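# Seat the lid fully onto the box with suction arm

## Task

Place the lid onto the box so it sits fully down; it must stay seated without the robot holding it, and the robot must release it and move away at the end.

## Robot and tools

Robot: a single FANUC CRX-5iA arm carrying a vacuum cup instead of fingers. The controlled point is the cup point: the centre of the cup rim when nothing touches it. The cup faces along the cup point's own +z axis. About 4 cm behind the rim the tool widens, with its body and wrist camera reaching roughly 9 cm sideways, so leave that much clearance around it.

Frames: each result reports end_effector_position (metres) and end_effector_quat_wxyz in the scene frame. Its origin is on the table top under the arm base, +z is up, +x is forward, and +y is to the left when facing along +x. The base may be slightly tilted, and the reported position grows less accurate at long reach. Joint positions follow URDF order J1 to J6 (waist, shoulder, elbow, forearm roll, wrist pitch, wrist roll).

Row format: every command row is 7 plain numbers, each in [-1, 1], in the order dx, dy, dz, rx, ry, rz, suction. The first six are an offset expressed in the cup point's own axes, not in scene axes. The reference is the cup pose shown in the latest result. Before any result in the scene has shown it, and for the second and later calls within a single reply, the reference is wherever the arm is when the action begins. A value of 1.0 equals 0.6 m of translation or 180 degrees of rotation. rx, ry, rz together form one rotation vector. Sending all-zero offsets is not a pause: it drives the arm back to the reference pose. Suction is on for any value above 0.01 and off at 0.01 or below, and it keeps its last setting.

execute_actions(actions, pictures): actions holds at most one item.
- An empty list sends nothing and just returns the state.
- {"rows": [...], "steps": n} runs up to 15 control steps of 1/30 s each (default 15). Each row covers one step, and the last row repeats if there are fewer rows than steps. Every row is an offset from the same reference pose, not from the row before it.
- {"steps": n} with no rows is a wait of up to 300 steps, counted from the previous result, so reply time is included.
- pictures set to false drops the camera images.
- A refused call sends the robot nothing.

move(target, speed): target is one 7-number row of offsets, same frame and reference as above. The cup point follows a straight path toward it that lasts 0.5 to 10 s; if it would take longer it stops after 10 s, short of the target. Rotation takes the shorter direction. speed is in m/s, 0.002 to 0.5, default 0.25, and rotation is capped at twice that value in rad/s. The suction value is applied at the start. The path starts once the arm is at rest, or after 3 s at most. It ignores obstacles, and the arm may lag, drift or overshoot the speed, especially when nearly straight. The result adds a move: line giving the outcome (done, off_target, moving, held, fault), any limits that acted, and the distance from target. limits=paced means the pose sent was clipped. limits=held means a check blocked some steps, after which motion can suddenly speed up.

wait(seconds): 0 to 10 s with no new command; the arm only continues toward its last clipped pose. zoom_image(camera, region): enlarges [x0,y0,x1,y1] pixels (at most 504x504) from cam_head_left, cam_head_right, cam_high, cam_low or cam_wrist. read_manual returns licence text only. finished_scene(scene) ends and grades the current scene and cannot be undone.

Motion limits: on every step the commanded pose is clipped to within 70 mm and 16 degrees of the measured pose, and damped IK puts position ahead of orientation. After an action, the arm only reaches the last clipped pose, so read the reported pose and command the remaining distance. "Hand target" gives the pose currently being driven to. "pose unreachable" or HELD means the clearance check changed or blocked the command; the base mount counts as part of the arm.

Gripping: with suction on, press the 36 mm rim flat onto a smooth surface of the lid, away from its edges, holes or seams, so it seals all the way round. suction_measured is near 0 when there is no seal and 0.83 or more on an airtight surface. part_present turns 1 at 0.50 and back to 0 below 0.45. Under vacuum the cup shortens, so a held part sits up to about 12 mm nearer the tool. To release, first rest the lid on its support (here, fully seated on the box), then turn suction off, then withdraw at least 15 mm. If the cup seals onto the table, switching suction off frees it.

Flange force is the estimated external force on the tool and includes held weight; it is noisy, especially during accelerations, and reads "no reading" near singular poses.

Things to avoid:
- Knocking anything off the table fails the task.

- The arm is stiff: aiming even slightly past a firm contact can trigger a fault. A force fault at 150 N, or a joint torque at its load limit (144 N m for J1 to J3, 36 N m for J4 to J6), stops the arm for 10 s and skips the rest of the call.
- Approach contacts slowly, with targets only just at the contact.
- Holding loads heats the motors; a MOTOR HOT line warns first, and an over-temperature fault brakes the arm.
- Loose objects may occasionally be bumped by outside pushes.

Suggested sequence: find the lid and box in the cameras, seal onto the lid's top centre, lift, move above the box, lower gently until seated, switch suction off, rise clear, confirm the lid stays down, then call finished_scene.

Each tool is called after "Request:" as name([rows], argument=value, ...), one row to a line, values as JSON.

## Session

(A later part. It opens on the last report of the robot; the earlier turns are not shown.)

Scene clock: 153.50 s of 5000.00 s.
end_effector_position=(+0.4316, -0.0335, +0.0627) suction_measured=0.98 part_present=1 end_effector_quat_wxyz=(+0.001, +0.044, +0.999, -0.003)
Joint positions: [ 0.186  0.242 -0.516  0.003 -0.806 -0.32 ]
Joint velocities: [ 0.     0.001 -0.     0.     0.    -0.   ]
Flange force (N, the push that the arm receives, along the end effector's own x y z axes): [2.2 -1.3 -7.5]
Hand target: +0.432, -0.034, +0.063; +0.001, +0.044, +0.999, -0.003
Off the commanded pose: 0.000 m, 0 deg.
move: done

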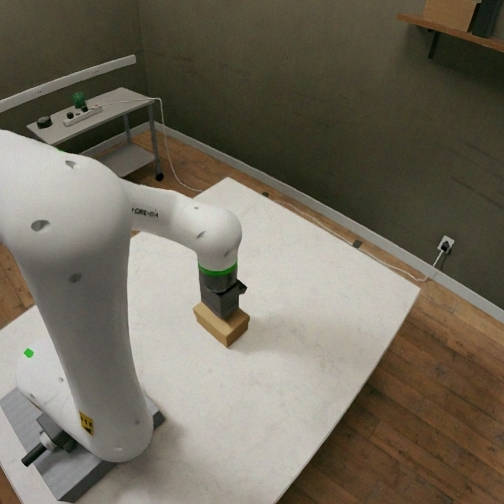

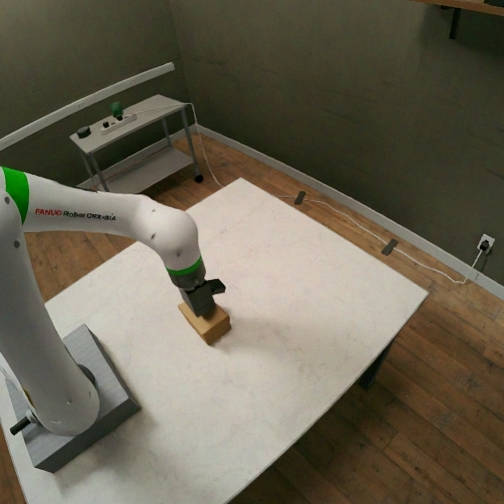

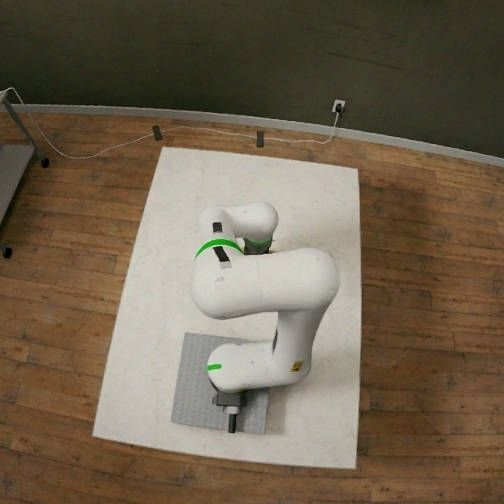

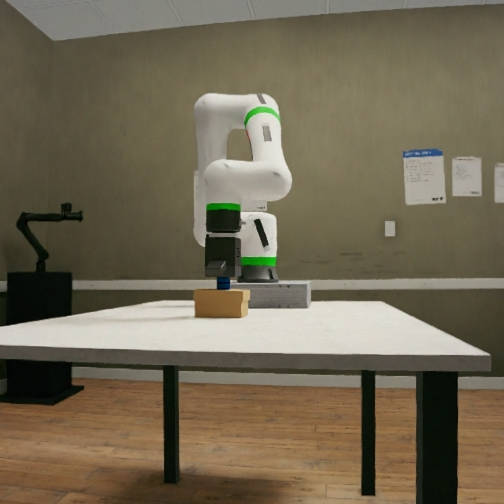

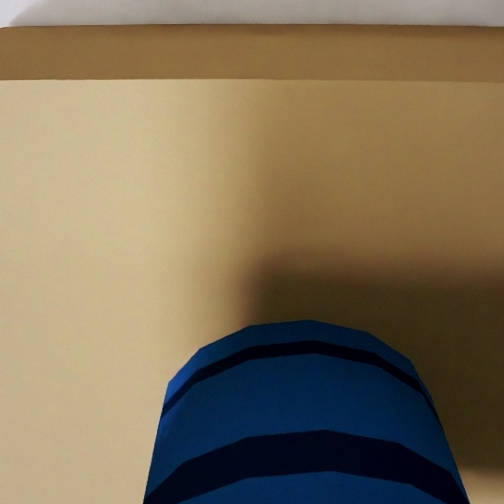

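Request:
move(target=[0,0,-0.008,0,0,0,1], speed=0.02)

Request:
move(target=[0.0005,0.0017,0,0,0,-0.001,1], speed=0.02)

Request:
move(target=[0,0,0.01,0,0,0,1], speed=0.01)

Request:
zoom_image(camera="cam_low", region=[185,270,255,325])

Scene clock: 165.60 s of 5000.00 s.
end_effector_position=(+0.4316, -0.0335, +0.0675) suction_measured=0.98 part_present=1 end_effector_quat_wxyz=(+0.001, +0.044, +0.999, -0.003)
Joint positions: [ 0.186  0.233 -0.513  0.003 -0.819 -0.32 ]
Joint velocities: [-0.    -0.001 -0.002  0.    -0.     0.001]
Flange force (N, the push that the arm receives, along the end effector's own x y z axes): [-1.8 -1.6 0.1]
Hand target: +0.432, -0.033, +0.068; +0.001, +0.044, +0.999, -0.003
Off the commanded pose: 0.000 m, 0 deg.
After step 90, 8.40 s passed at rest.
move: done

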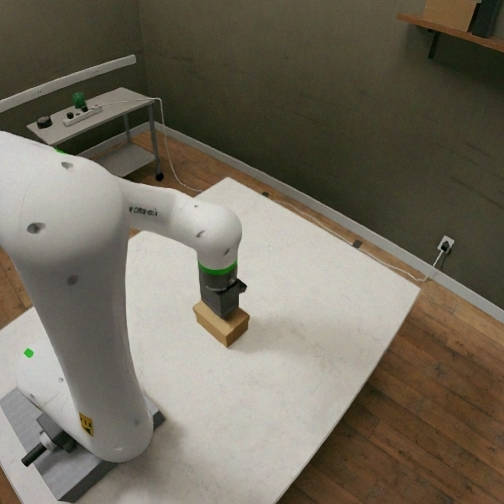

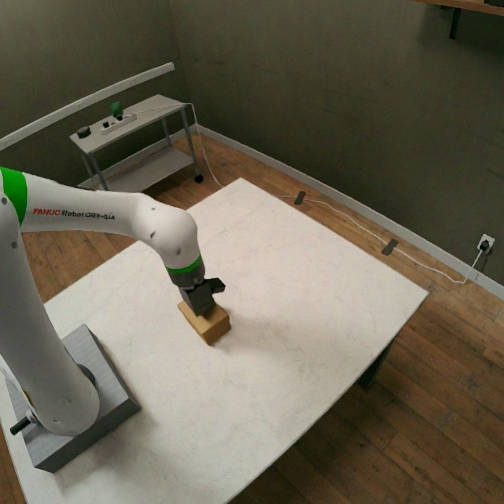

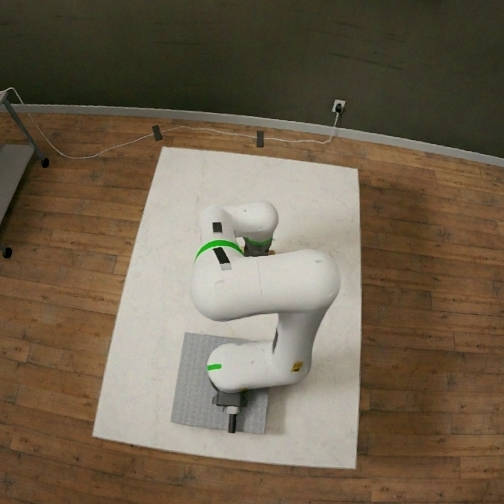

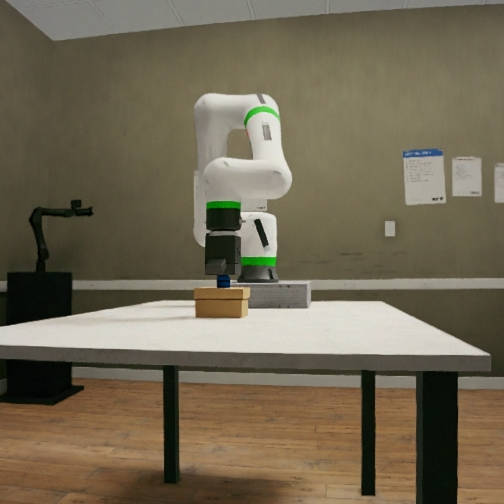

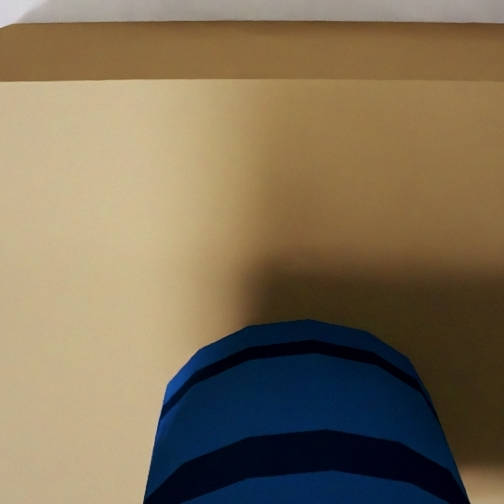

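Scene clock: 166.30 s of 5000.00 s.
end_effector_position=(+0.4314, -0.0325, +0.0675) suction_measured=0.98 part_present=1 end_effector_quat_wxyz=(+0.001, +0.042, +0.999, -0.003)
Joint positions: [ 0.188  0.232 -0.514  0.003 -0.818 -0.319]
Joint velocities: [ 0.     0.001  0.    -0.    -0.001  0.   ]
Flange force (N, the push that the arm receives, along the end effector's own x y z axes): [-0.3 0.8 -1.1]
Hand target: +0.431, -0.032, +0.068; +0.001, +0.042, +0.999, -0.003
Off the commanded pose: 0.000 m, 0 deg.
move: done

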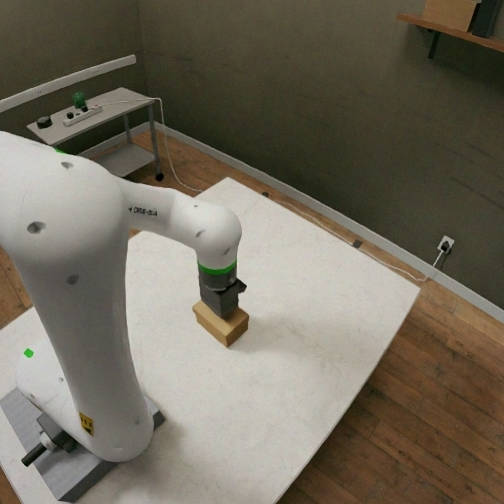

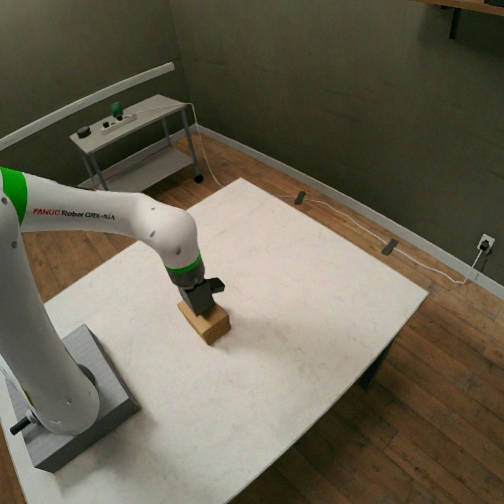

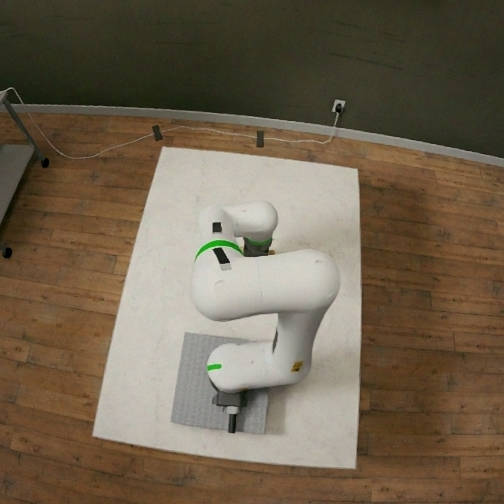

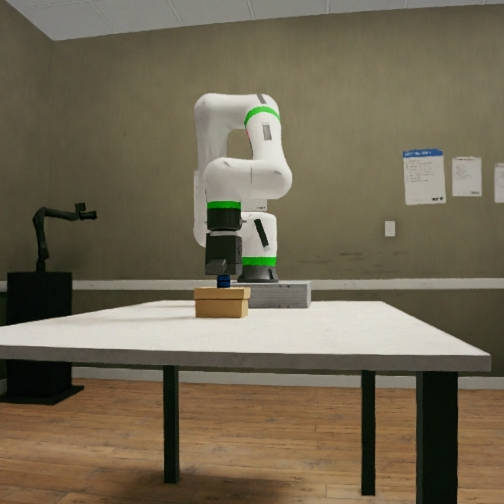

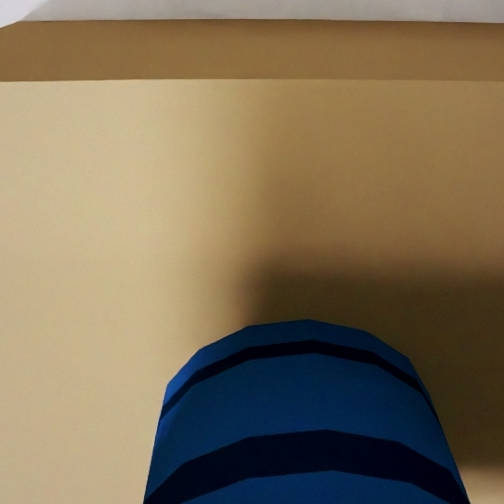

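Scene clock: 167.13 s of 5000.00 s.
end_effector_position=(+0.4314, -0.0325, +0.0615) suction_measured=0.98 part_present=1 end_effector_quat_wxyz=(+0.001, +0.042, +0.999, -0.003)
Joint positions: [ 0.188  0.244 -0.518  0.003 -0.803 -0.319]
Joint velocities: [-0.    -0.001  0.     0.     0.     0.001]
Flange force (N, the push that the arm receives, along the end effector's own x y z axes): [2.9 0.1 -10.1]
Hand target: +0.431, -0.032, +0.062; +0.001, +0.042, +0.999, -0.003
Off the commanded pose: 0.000 m, 0 deg.
move: done

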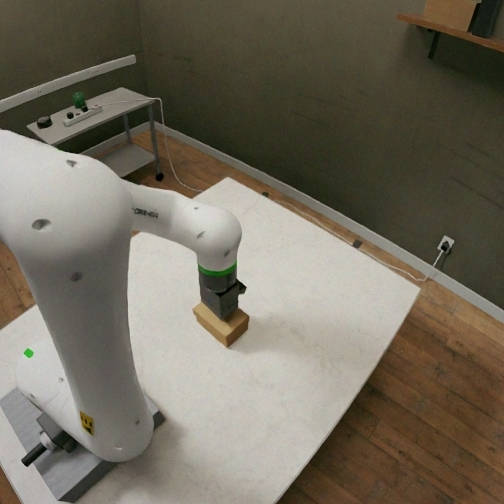

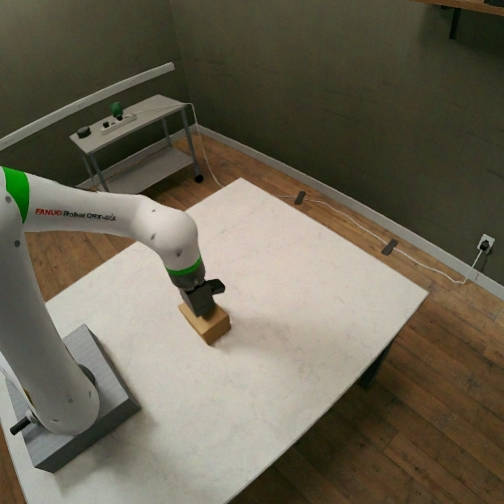

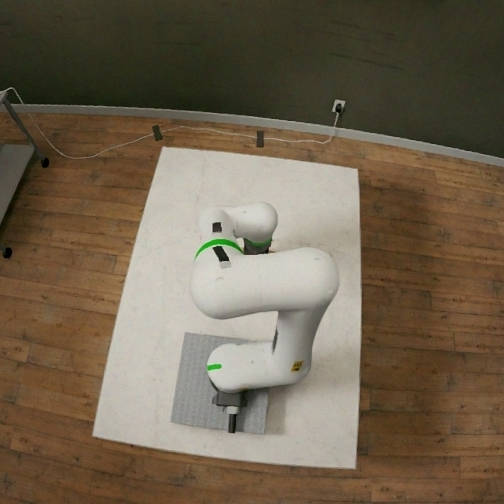

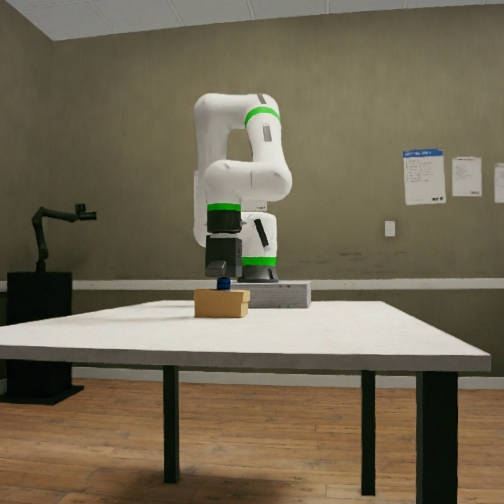

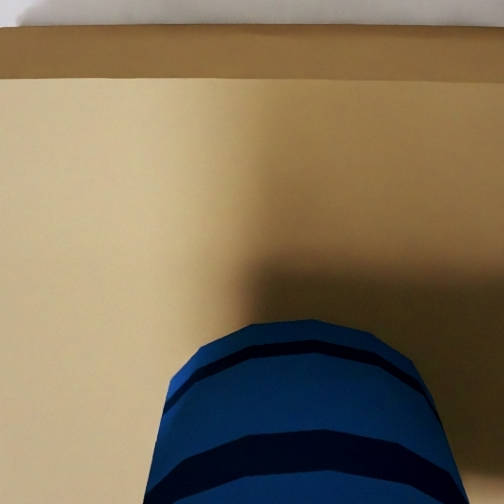

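Region (185, 270, 255, 325) of cam_low's 504x504 image, scaled by 7.200, with more detail than that image has; it fills the top 396 rows of this view, and the rest is white.

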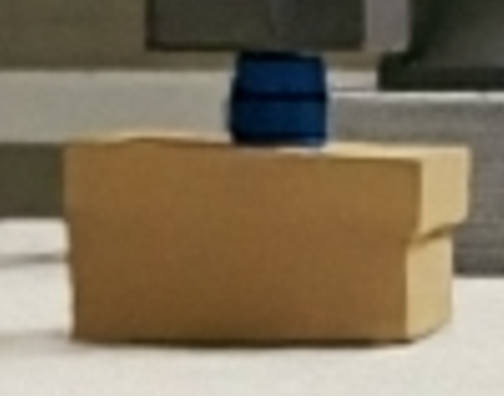

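Request:
move(target=[0,0,-0.009,0,0,0,1], speed=0.02)

Request:
move(target=[0,-0.0035,0,0,0,0,1], speed=0.02)

Request:
move(target=[0,0,0.011,0,0,0,1], speed=0.01)

Request:
zoom_image(camera="cam_low", region=[185,270,255,325])

Scene clock: 185.53 s of 5000.00 s.
end_effector_position=(+0.4314, -0.0325, +0.0669) suction_measured=0.98 part_present=1 end_effector_quat_wxyz=(+0.001, +0.042, +0.999, -0.003)
Joint positions: [ 0.188  0.233 -0.514  0.004 -0.817 -0.319]
Joint velocities: [-0.     0.001  0.001  0.    -0.     0.   ]
Flange force (N, the push that the arm receives, along the end effector's own x y z axes): [2.5 -1.8 -1.9]
Hand target: +0.431, -0.032, +0.067; +0.001, +0.042, +0.999, -0.003
Off the commanded pose: 0.000 m, 0 deg.
After step 90, 14.70 s passed at rest.
move: done

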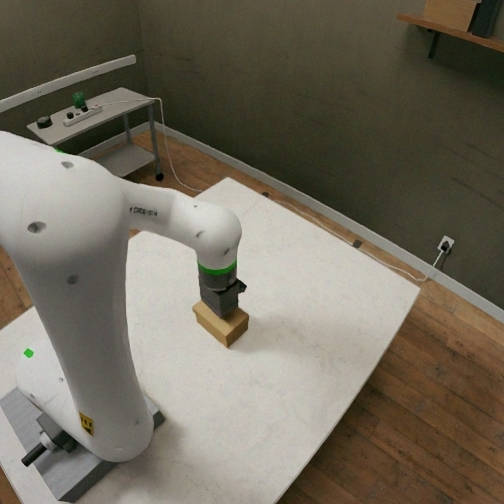

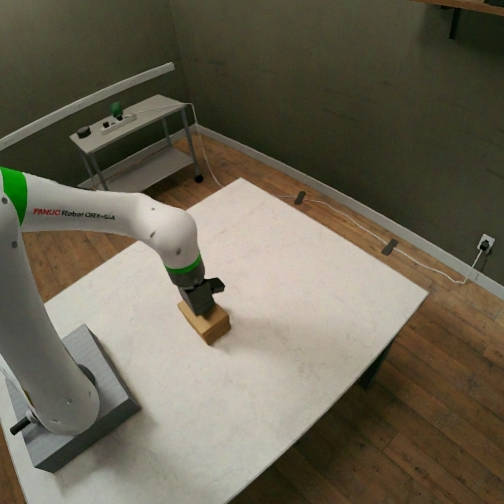

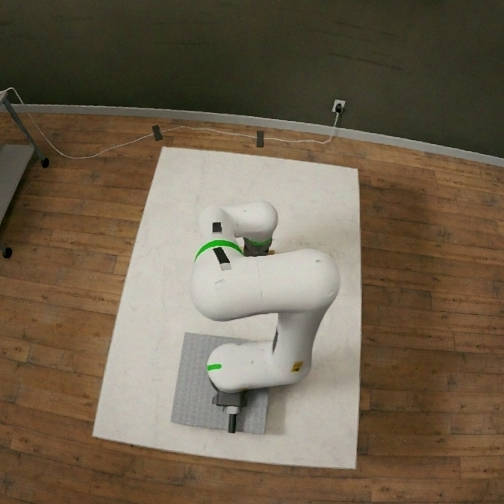

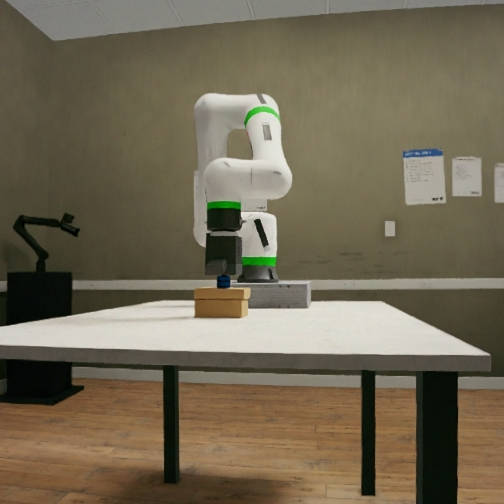

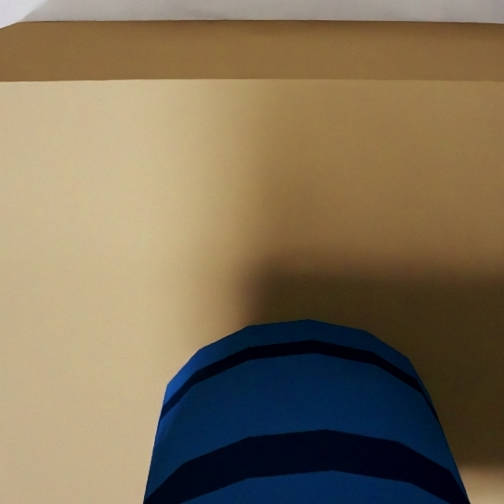

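Scene clock: 186.23 s of 5000.00 s.
end_effector_position=(+0.4313, -0.0346, +0.0669) suction_measured=0.98 part_present=1 end_effector_quat_wxyz=(+0.001, +0.042, +0.999, -0.003)
Joint positions: [ 0.183  0.233 -0.514  0.004 -0.817 -0.314]
Joint velocities: [-0.001  0.     0.     0.    -0.     0.001]
Flange force (N, the push that the arm receives, along the end effector's own x y z axes): [1.8 -3.9 -2.6]
Hand target: +0.431, -0.035, +0.067; +0.001, +0.042, +0.999, -0.003
Off the commanded pose: 0.000 m, 0 deg.
move: done

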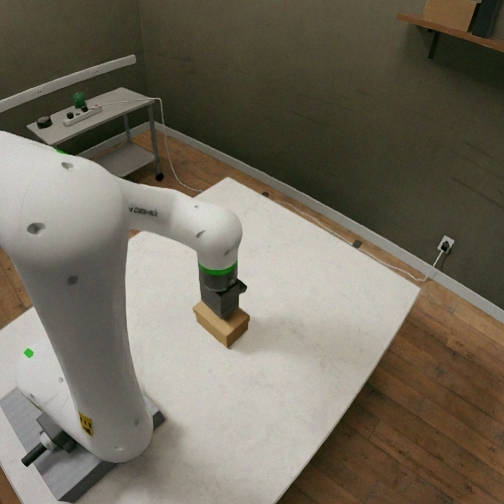

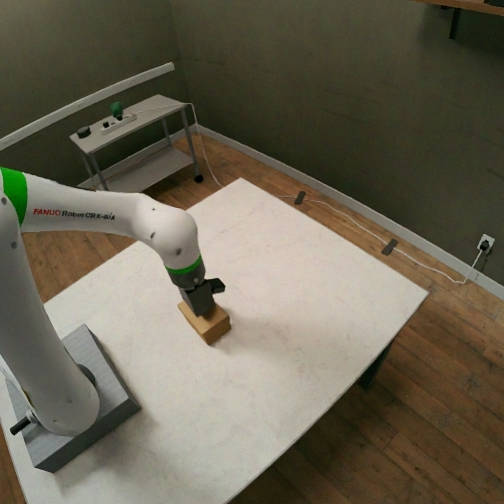

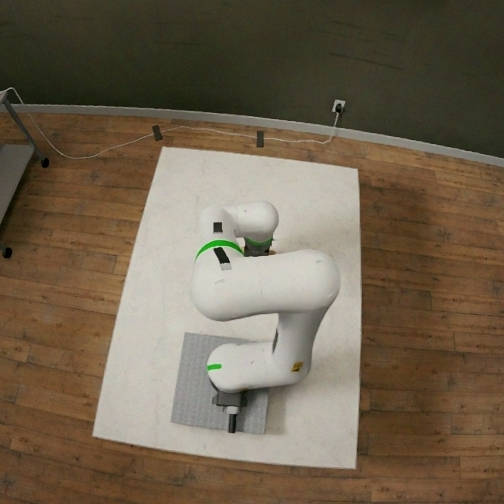

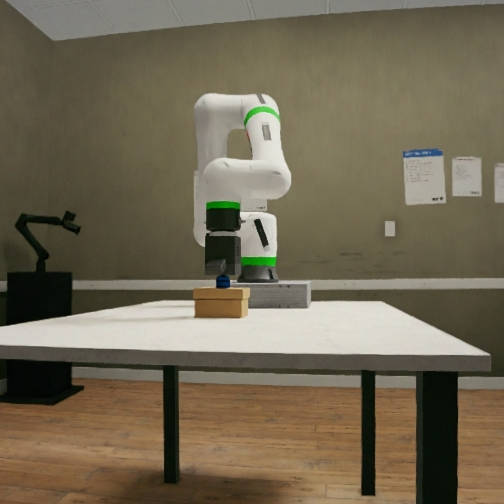

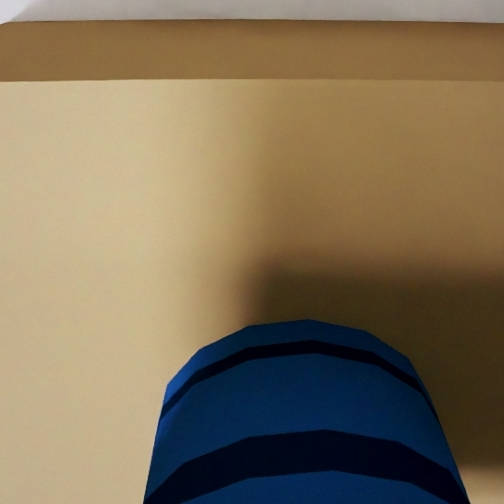

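Scene clock: 187.10 s of 5000.00 s.
end_effector_position=(+0.4313, -0.0346, +0.0603) suction_measured=0.98 part_present=1 end_effector_quat_wxyz=(+0.001, +0.042, +0.999, -0.003)
Joint positions: [ 0.183  0.246 -0.519  0.004 -0.8   -0.314]
Joint velocities: [ 0.001  0.    -0.001 -0.     0.    -0.002]
Flange force (N, the push that the arm receives, along the end effector's own x y z axes): [3.0 -0.6 -8.0]
Hand target: +0.431, -0.035, +0.060; +0.001, +0.042, +0.999, -0.003
Off the commanded pose: 0.000 m, 0 deg.
move: done

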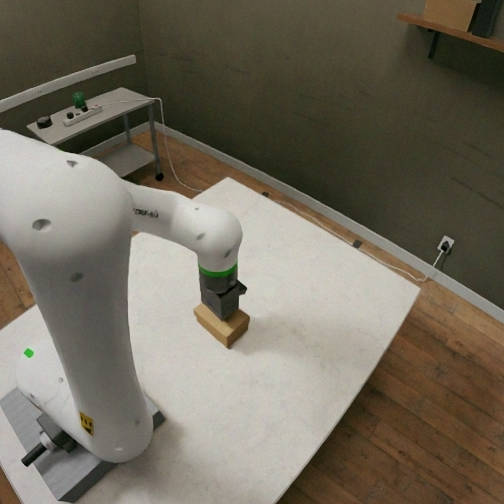

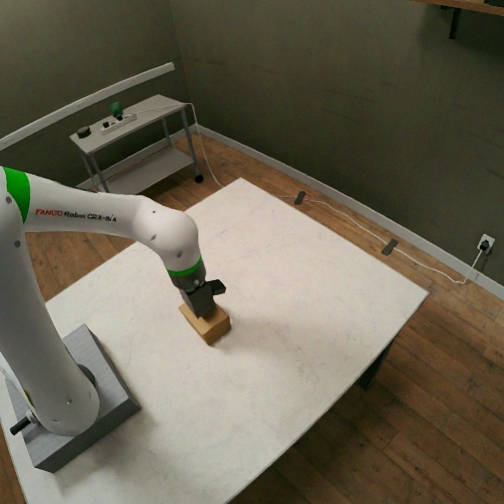

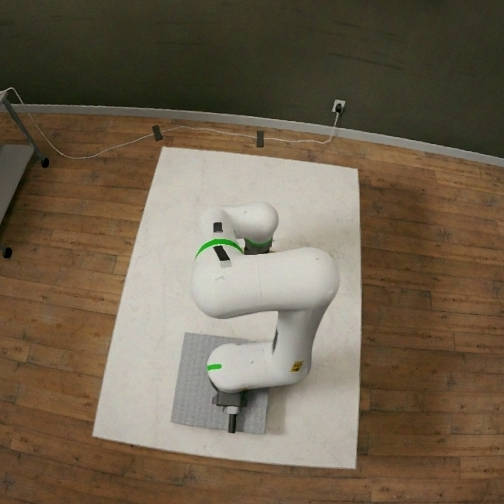

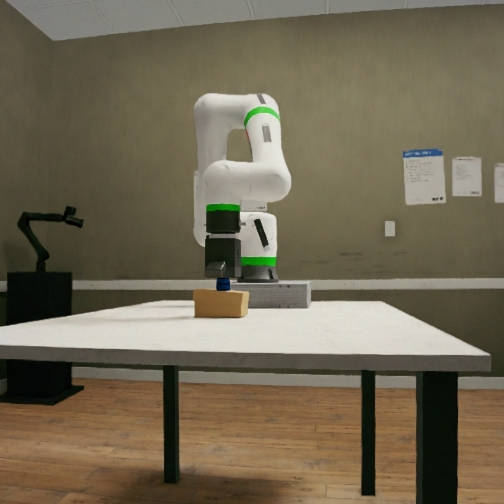

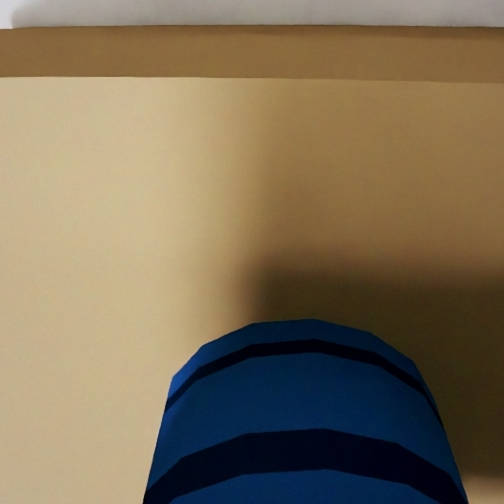

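Region (185, 270, 255, 325) of cam_low's 504x504 image, scaled by 7.200, with more detail than that image has; it fills the top 396 rows of this view, and the rest is white.

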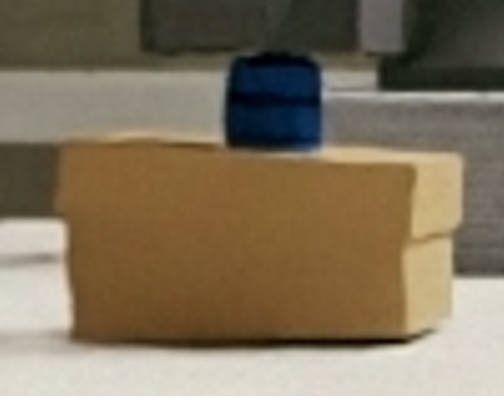

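Request:
move(target=[0,0,-0.011,0,0,0,1], speed=0.02)

Request:
zoom_image(camera="cam_low", region=[185,270,255,325])

Request:
move(target=[-0.0025,0.0006,0,0,0,-0.001,1], speed=0.02)

Request:
move(target=[0,0,0.011,0,0,0,1], speed=0.01)

Request:
zoom_image(camera="cam_low", region=[185,270,255,325])

Scene clock: 206.93 s of 5000.00 s.
end_effector_position=(+0.4313, -0.0346, +0.0669) suction_measured=0.98 part_present=1 end_effector_quat_wxyz=(+0.001, +0.042, +0.999, -0.003)
Joint positions: [ 0.183  0.233 -0.514  0.004 -0.817 -0.314]
Joint velocities: [-0.     0.    -0.    -0.    -0.     0.001]
Flange force (N, the push that the arm receives, along the end effector's own x y z axes): [0.9 -2.4 -1.2]
Hand target: +0.431, -0.035, +0.067; +0.001, +0.042, +0.999, -0.003
Off the commanded pose: 0.000 m, 0 deg.
After step 90, 16.13 s passed at rest.
move: done

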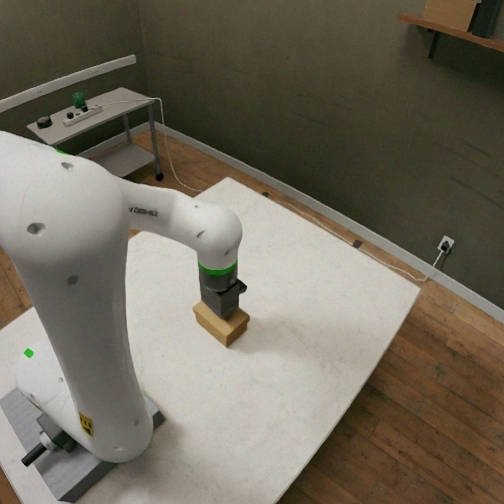

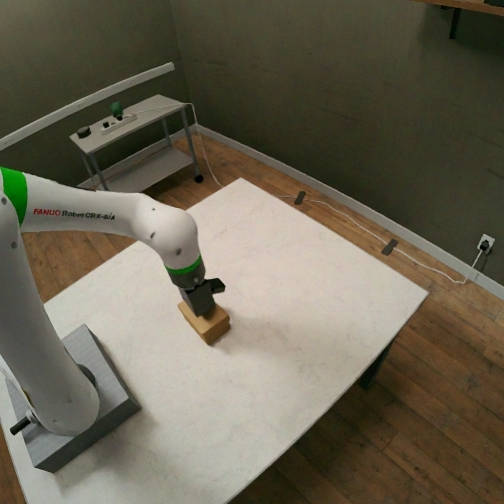

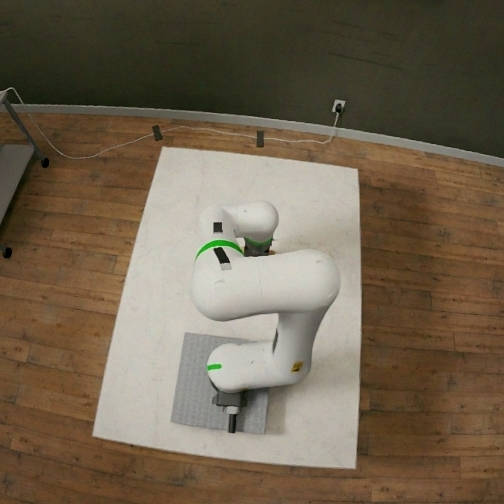

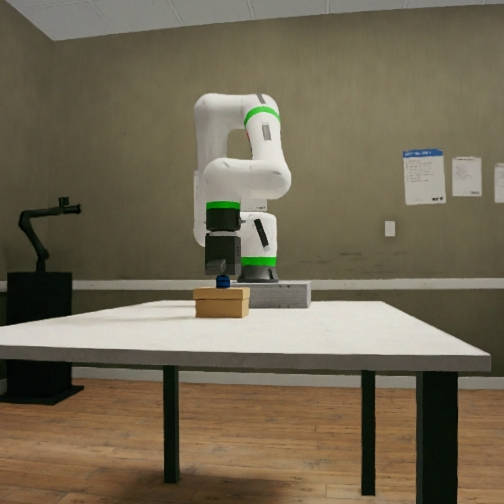

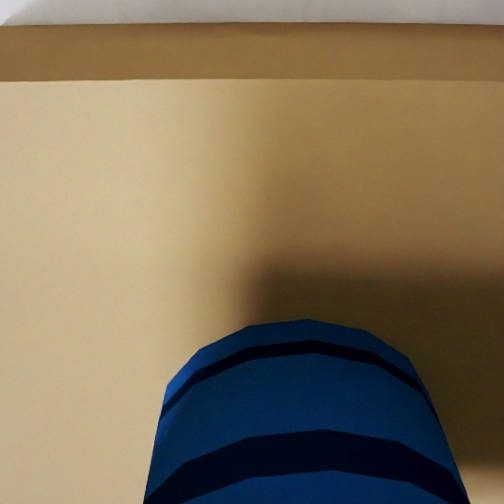

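Region (185, 270, 255, 325) of cam_low's 504x504 image, scaled by 7.200, with more detail than that image has; it fills the top 396 rows of this view, and the rest is white.

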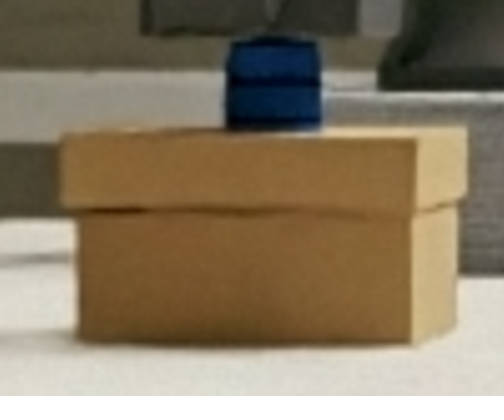

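Scene clock: 207.63 s of 5000.00 s.
end_effector_position=(+0.4328, -0.0343, +0.0669) suction_measured=0.98 part_present=1 end_effector_quat_wxyz=(+0.001, +0.041, +0.999, -0.003)
Joint positions: [ 0.183  0.236 -0.51   0.004 -0.818 -0.311]
Joint velocities: [-0.     0.    -0.001  0.     0.001  0.   ]
Flange force (N, the push that the arm receives, along the end effector's own x y z axes): [4.4 -1.6 -1.5]
Hand target: +0.433, -0.034, +0.067; +0.001, +0.041, +0.999, -0.003
Off the commanded pose: 0.000 m, 0 deg.
move: done

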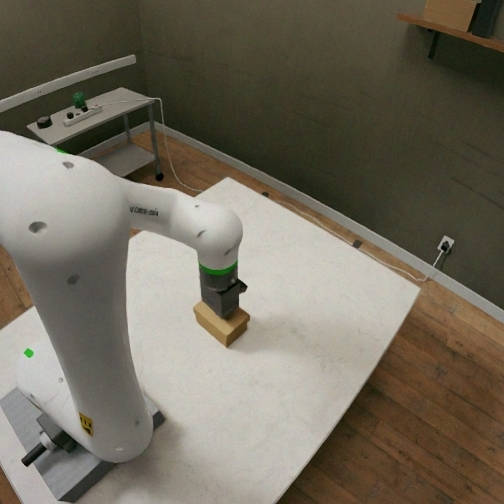

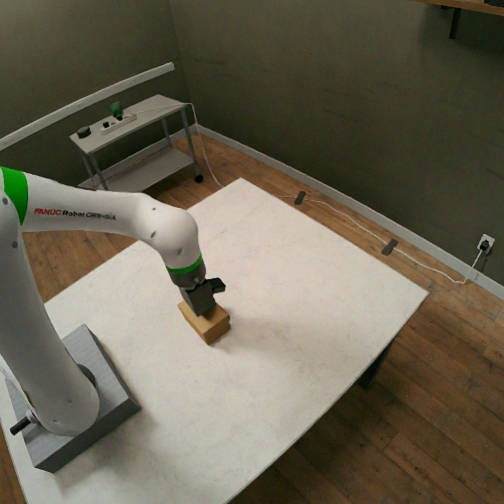

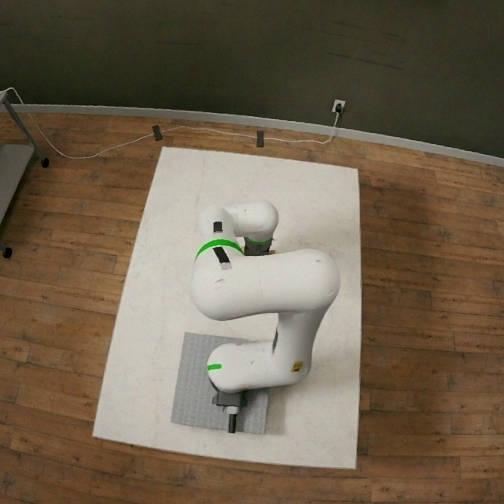

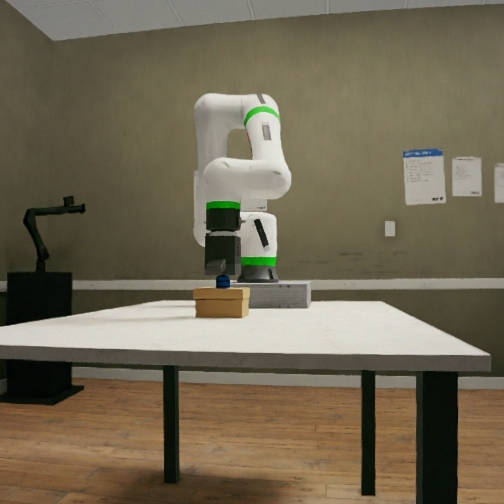

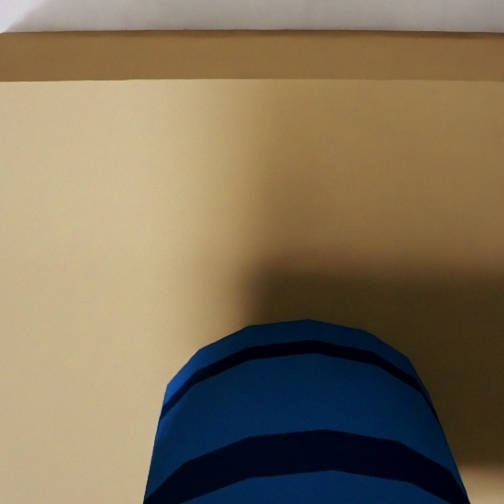

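Scene clock: 208.50 s of 5000.00 s.
end_effector_position=(+0.4328, -0.0344, +0.0603) suction_measured=0.98 part_present=1 end_effector_quat_wxyz=(+0.001, +0.041, +0.999, -0.003)
Joint positions: [ 0.183  0.249 -0.514  0.004 -0.801 -0.311]
Joint velocities: [-0.     0.     0.001 -0.    -0.     0.   ]
Flange force (N, the push that the arm receives, along the end effector's own x y z axes): [4.8 -2.6 -14.8]
Hand target: +0.433, -0.034, +0.060; +0.001, +0.041, +0.999, -0.003
Off the commanded pose: 0.000 m, 0 deg.
move: done

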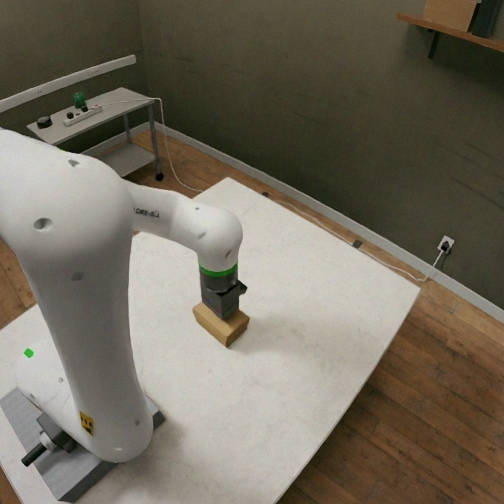

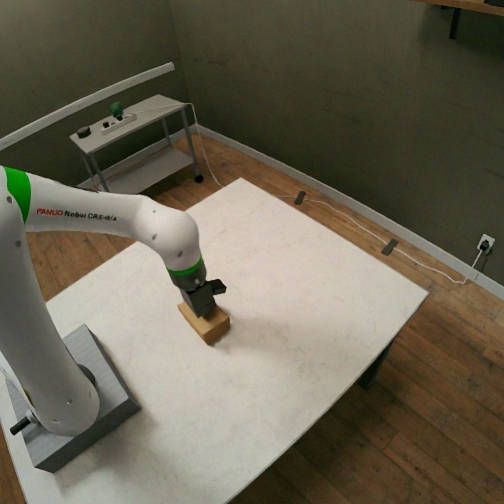

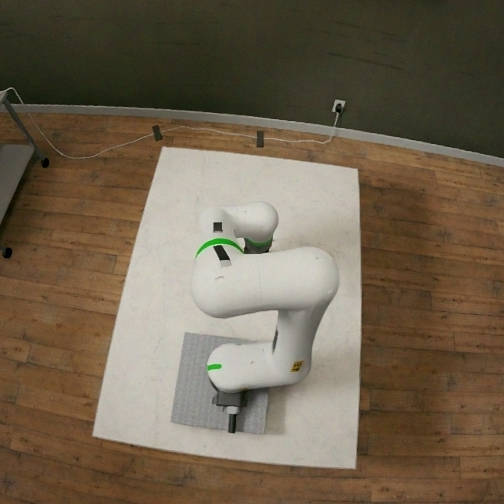

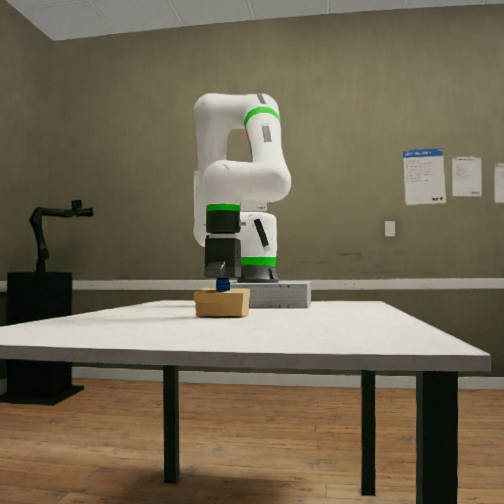

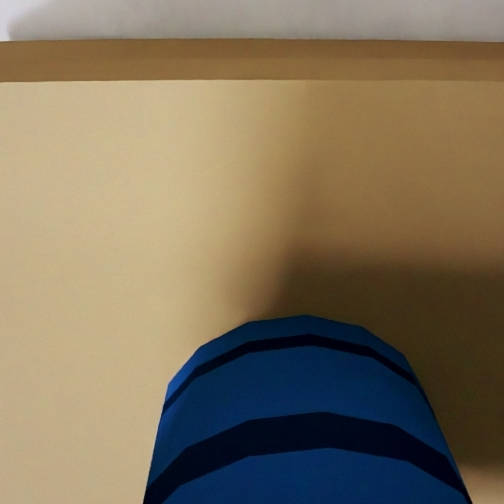

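Region (185, 270, 255, 325) of cam_low's 504x504 image, scaled by 7.200, with more detail than that image has; it fills the top 396 rows of this view, and the rest is white.

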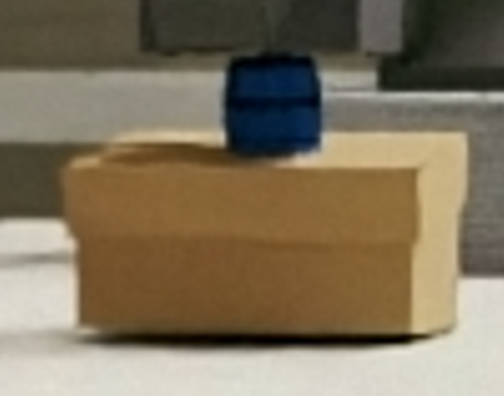

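Request:
move(target=[0.005,0.002,-0.003,0,0,0,1], speed=0.005)

Request:
zoom_image(camera="cam_low", region=[185,270,255,325])

Scene clock: 218.43 s of 5000.00 s.
end_effector_position=(+0.4299, -0.0329, +0.0621) suction_measured=0.98 part_present=1 end_effector_quat_wxyz=(+0.001, +0.041, +0.999, -0.003)
Joint positions: [ 0.188  0.239 -0.522  0.004 -0.803 -0.316]
Joint velocities: [ 0.    -0.     0.001  0.     0.    -0.002]
Flange force (N, the push that the arm receives, along the end effector's own x y z axes): [1.1 -5.0 -12.4]
Hand target: +0.430, -0.033, +0.062; +0.001, +0.041, +0.999, -0.003
Off the commanded pose: 0.000 m, 0 deg.
After step 90, 5.97 s passed at rest.
move: done

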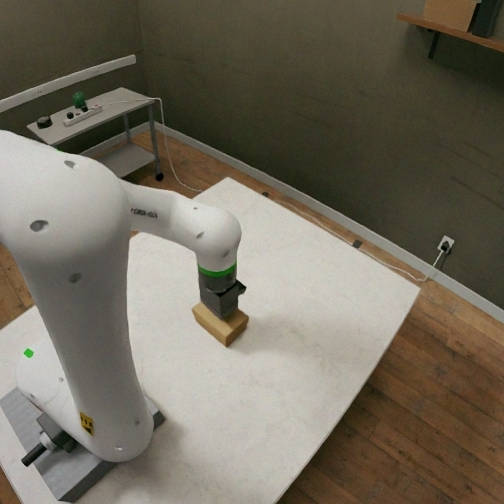

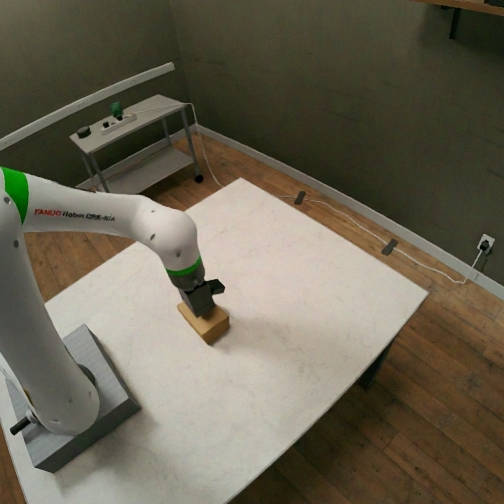

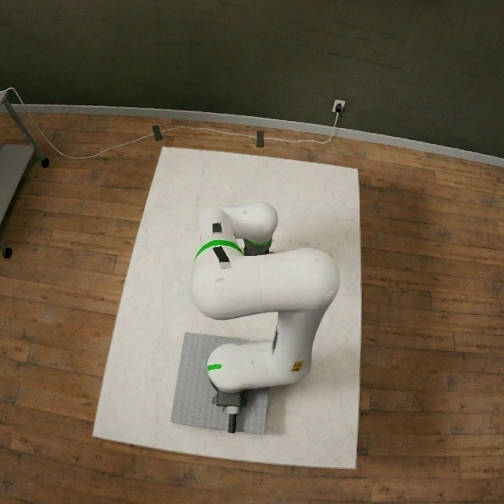

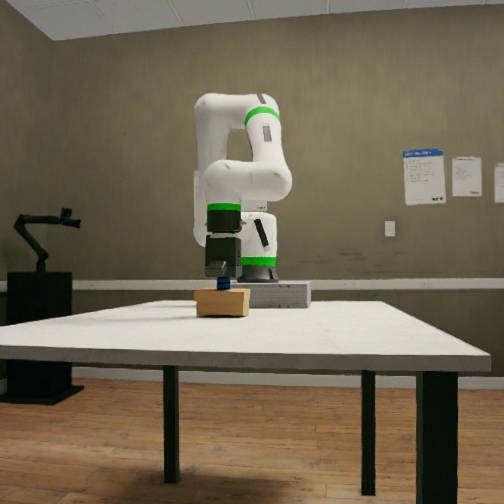

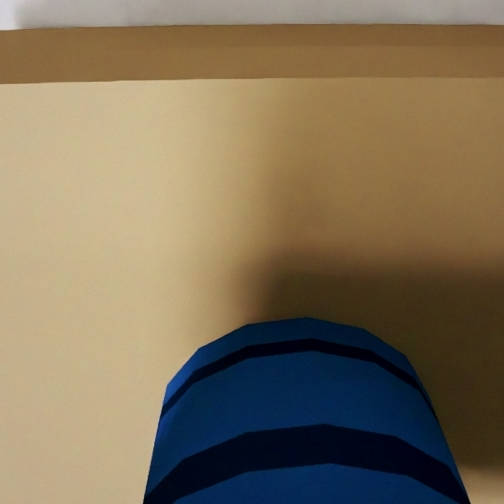

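Region (185, 270, 255, 325) of cam_low's 504x504 image, scaled by 7.200, with more detail than that image has; it fills the top 396 rows of this view, and the rest is white.

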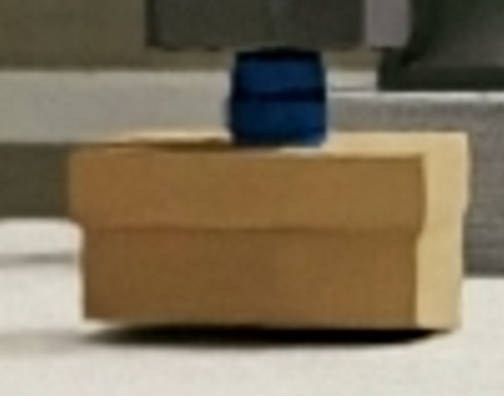

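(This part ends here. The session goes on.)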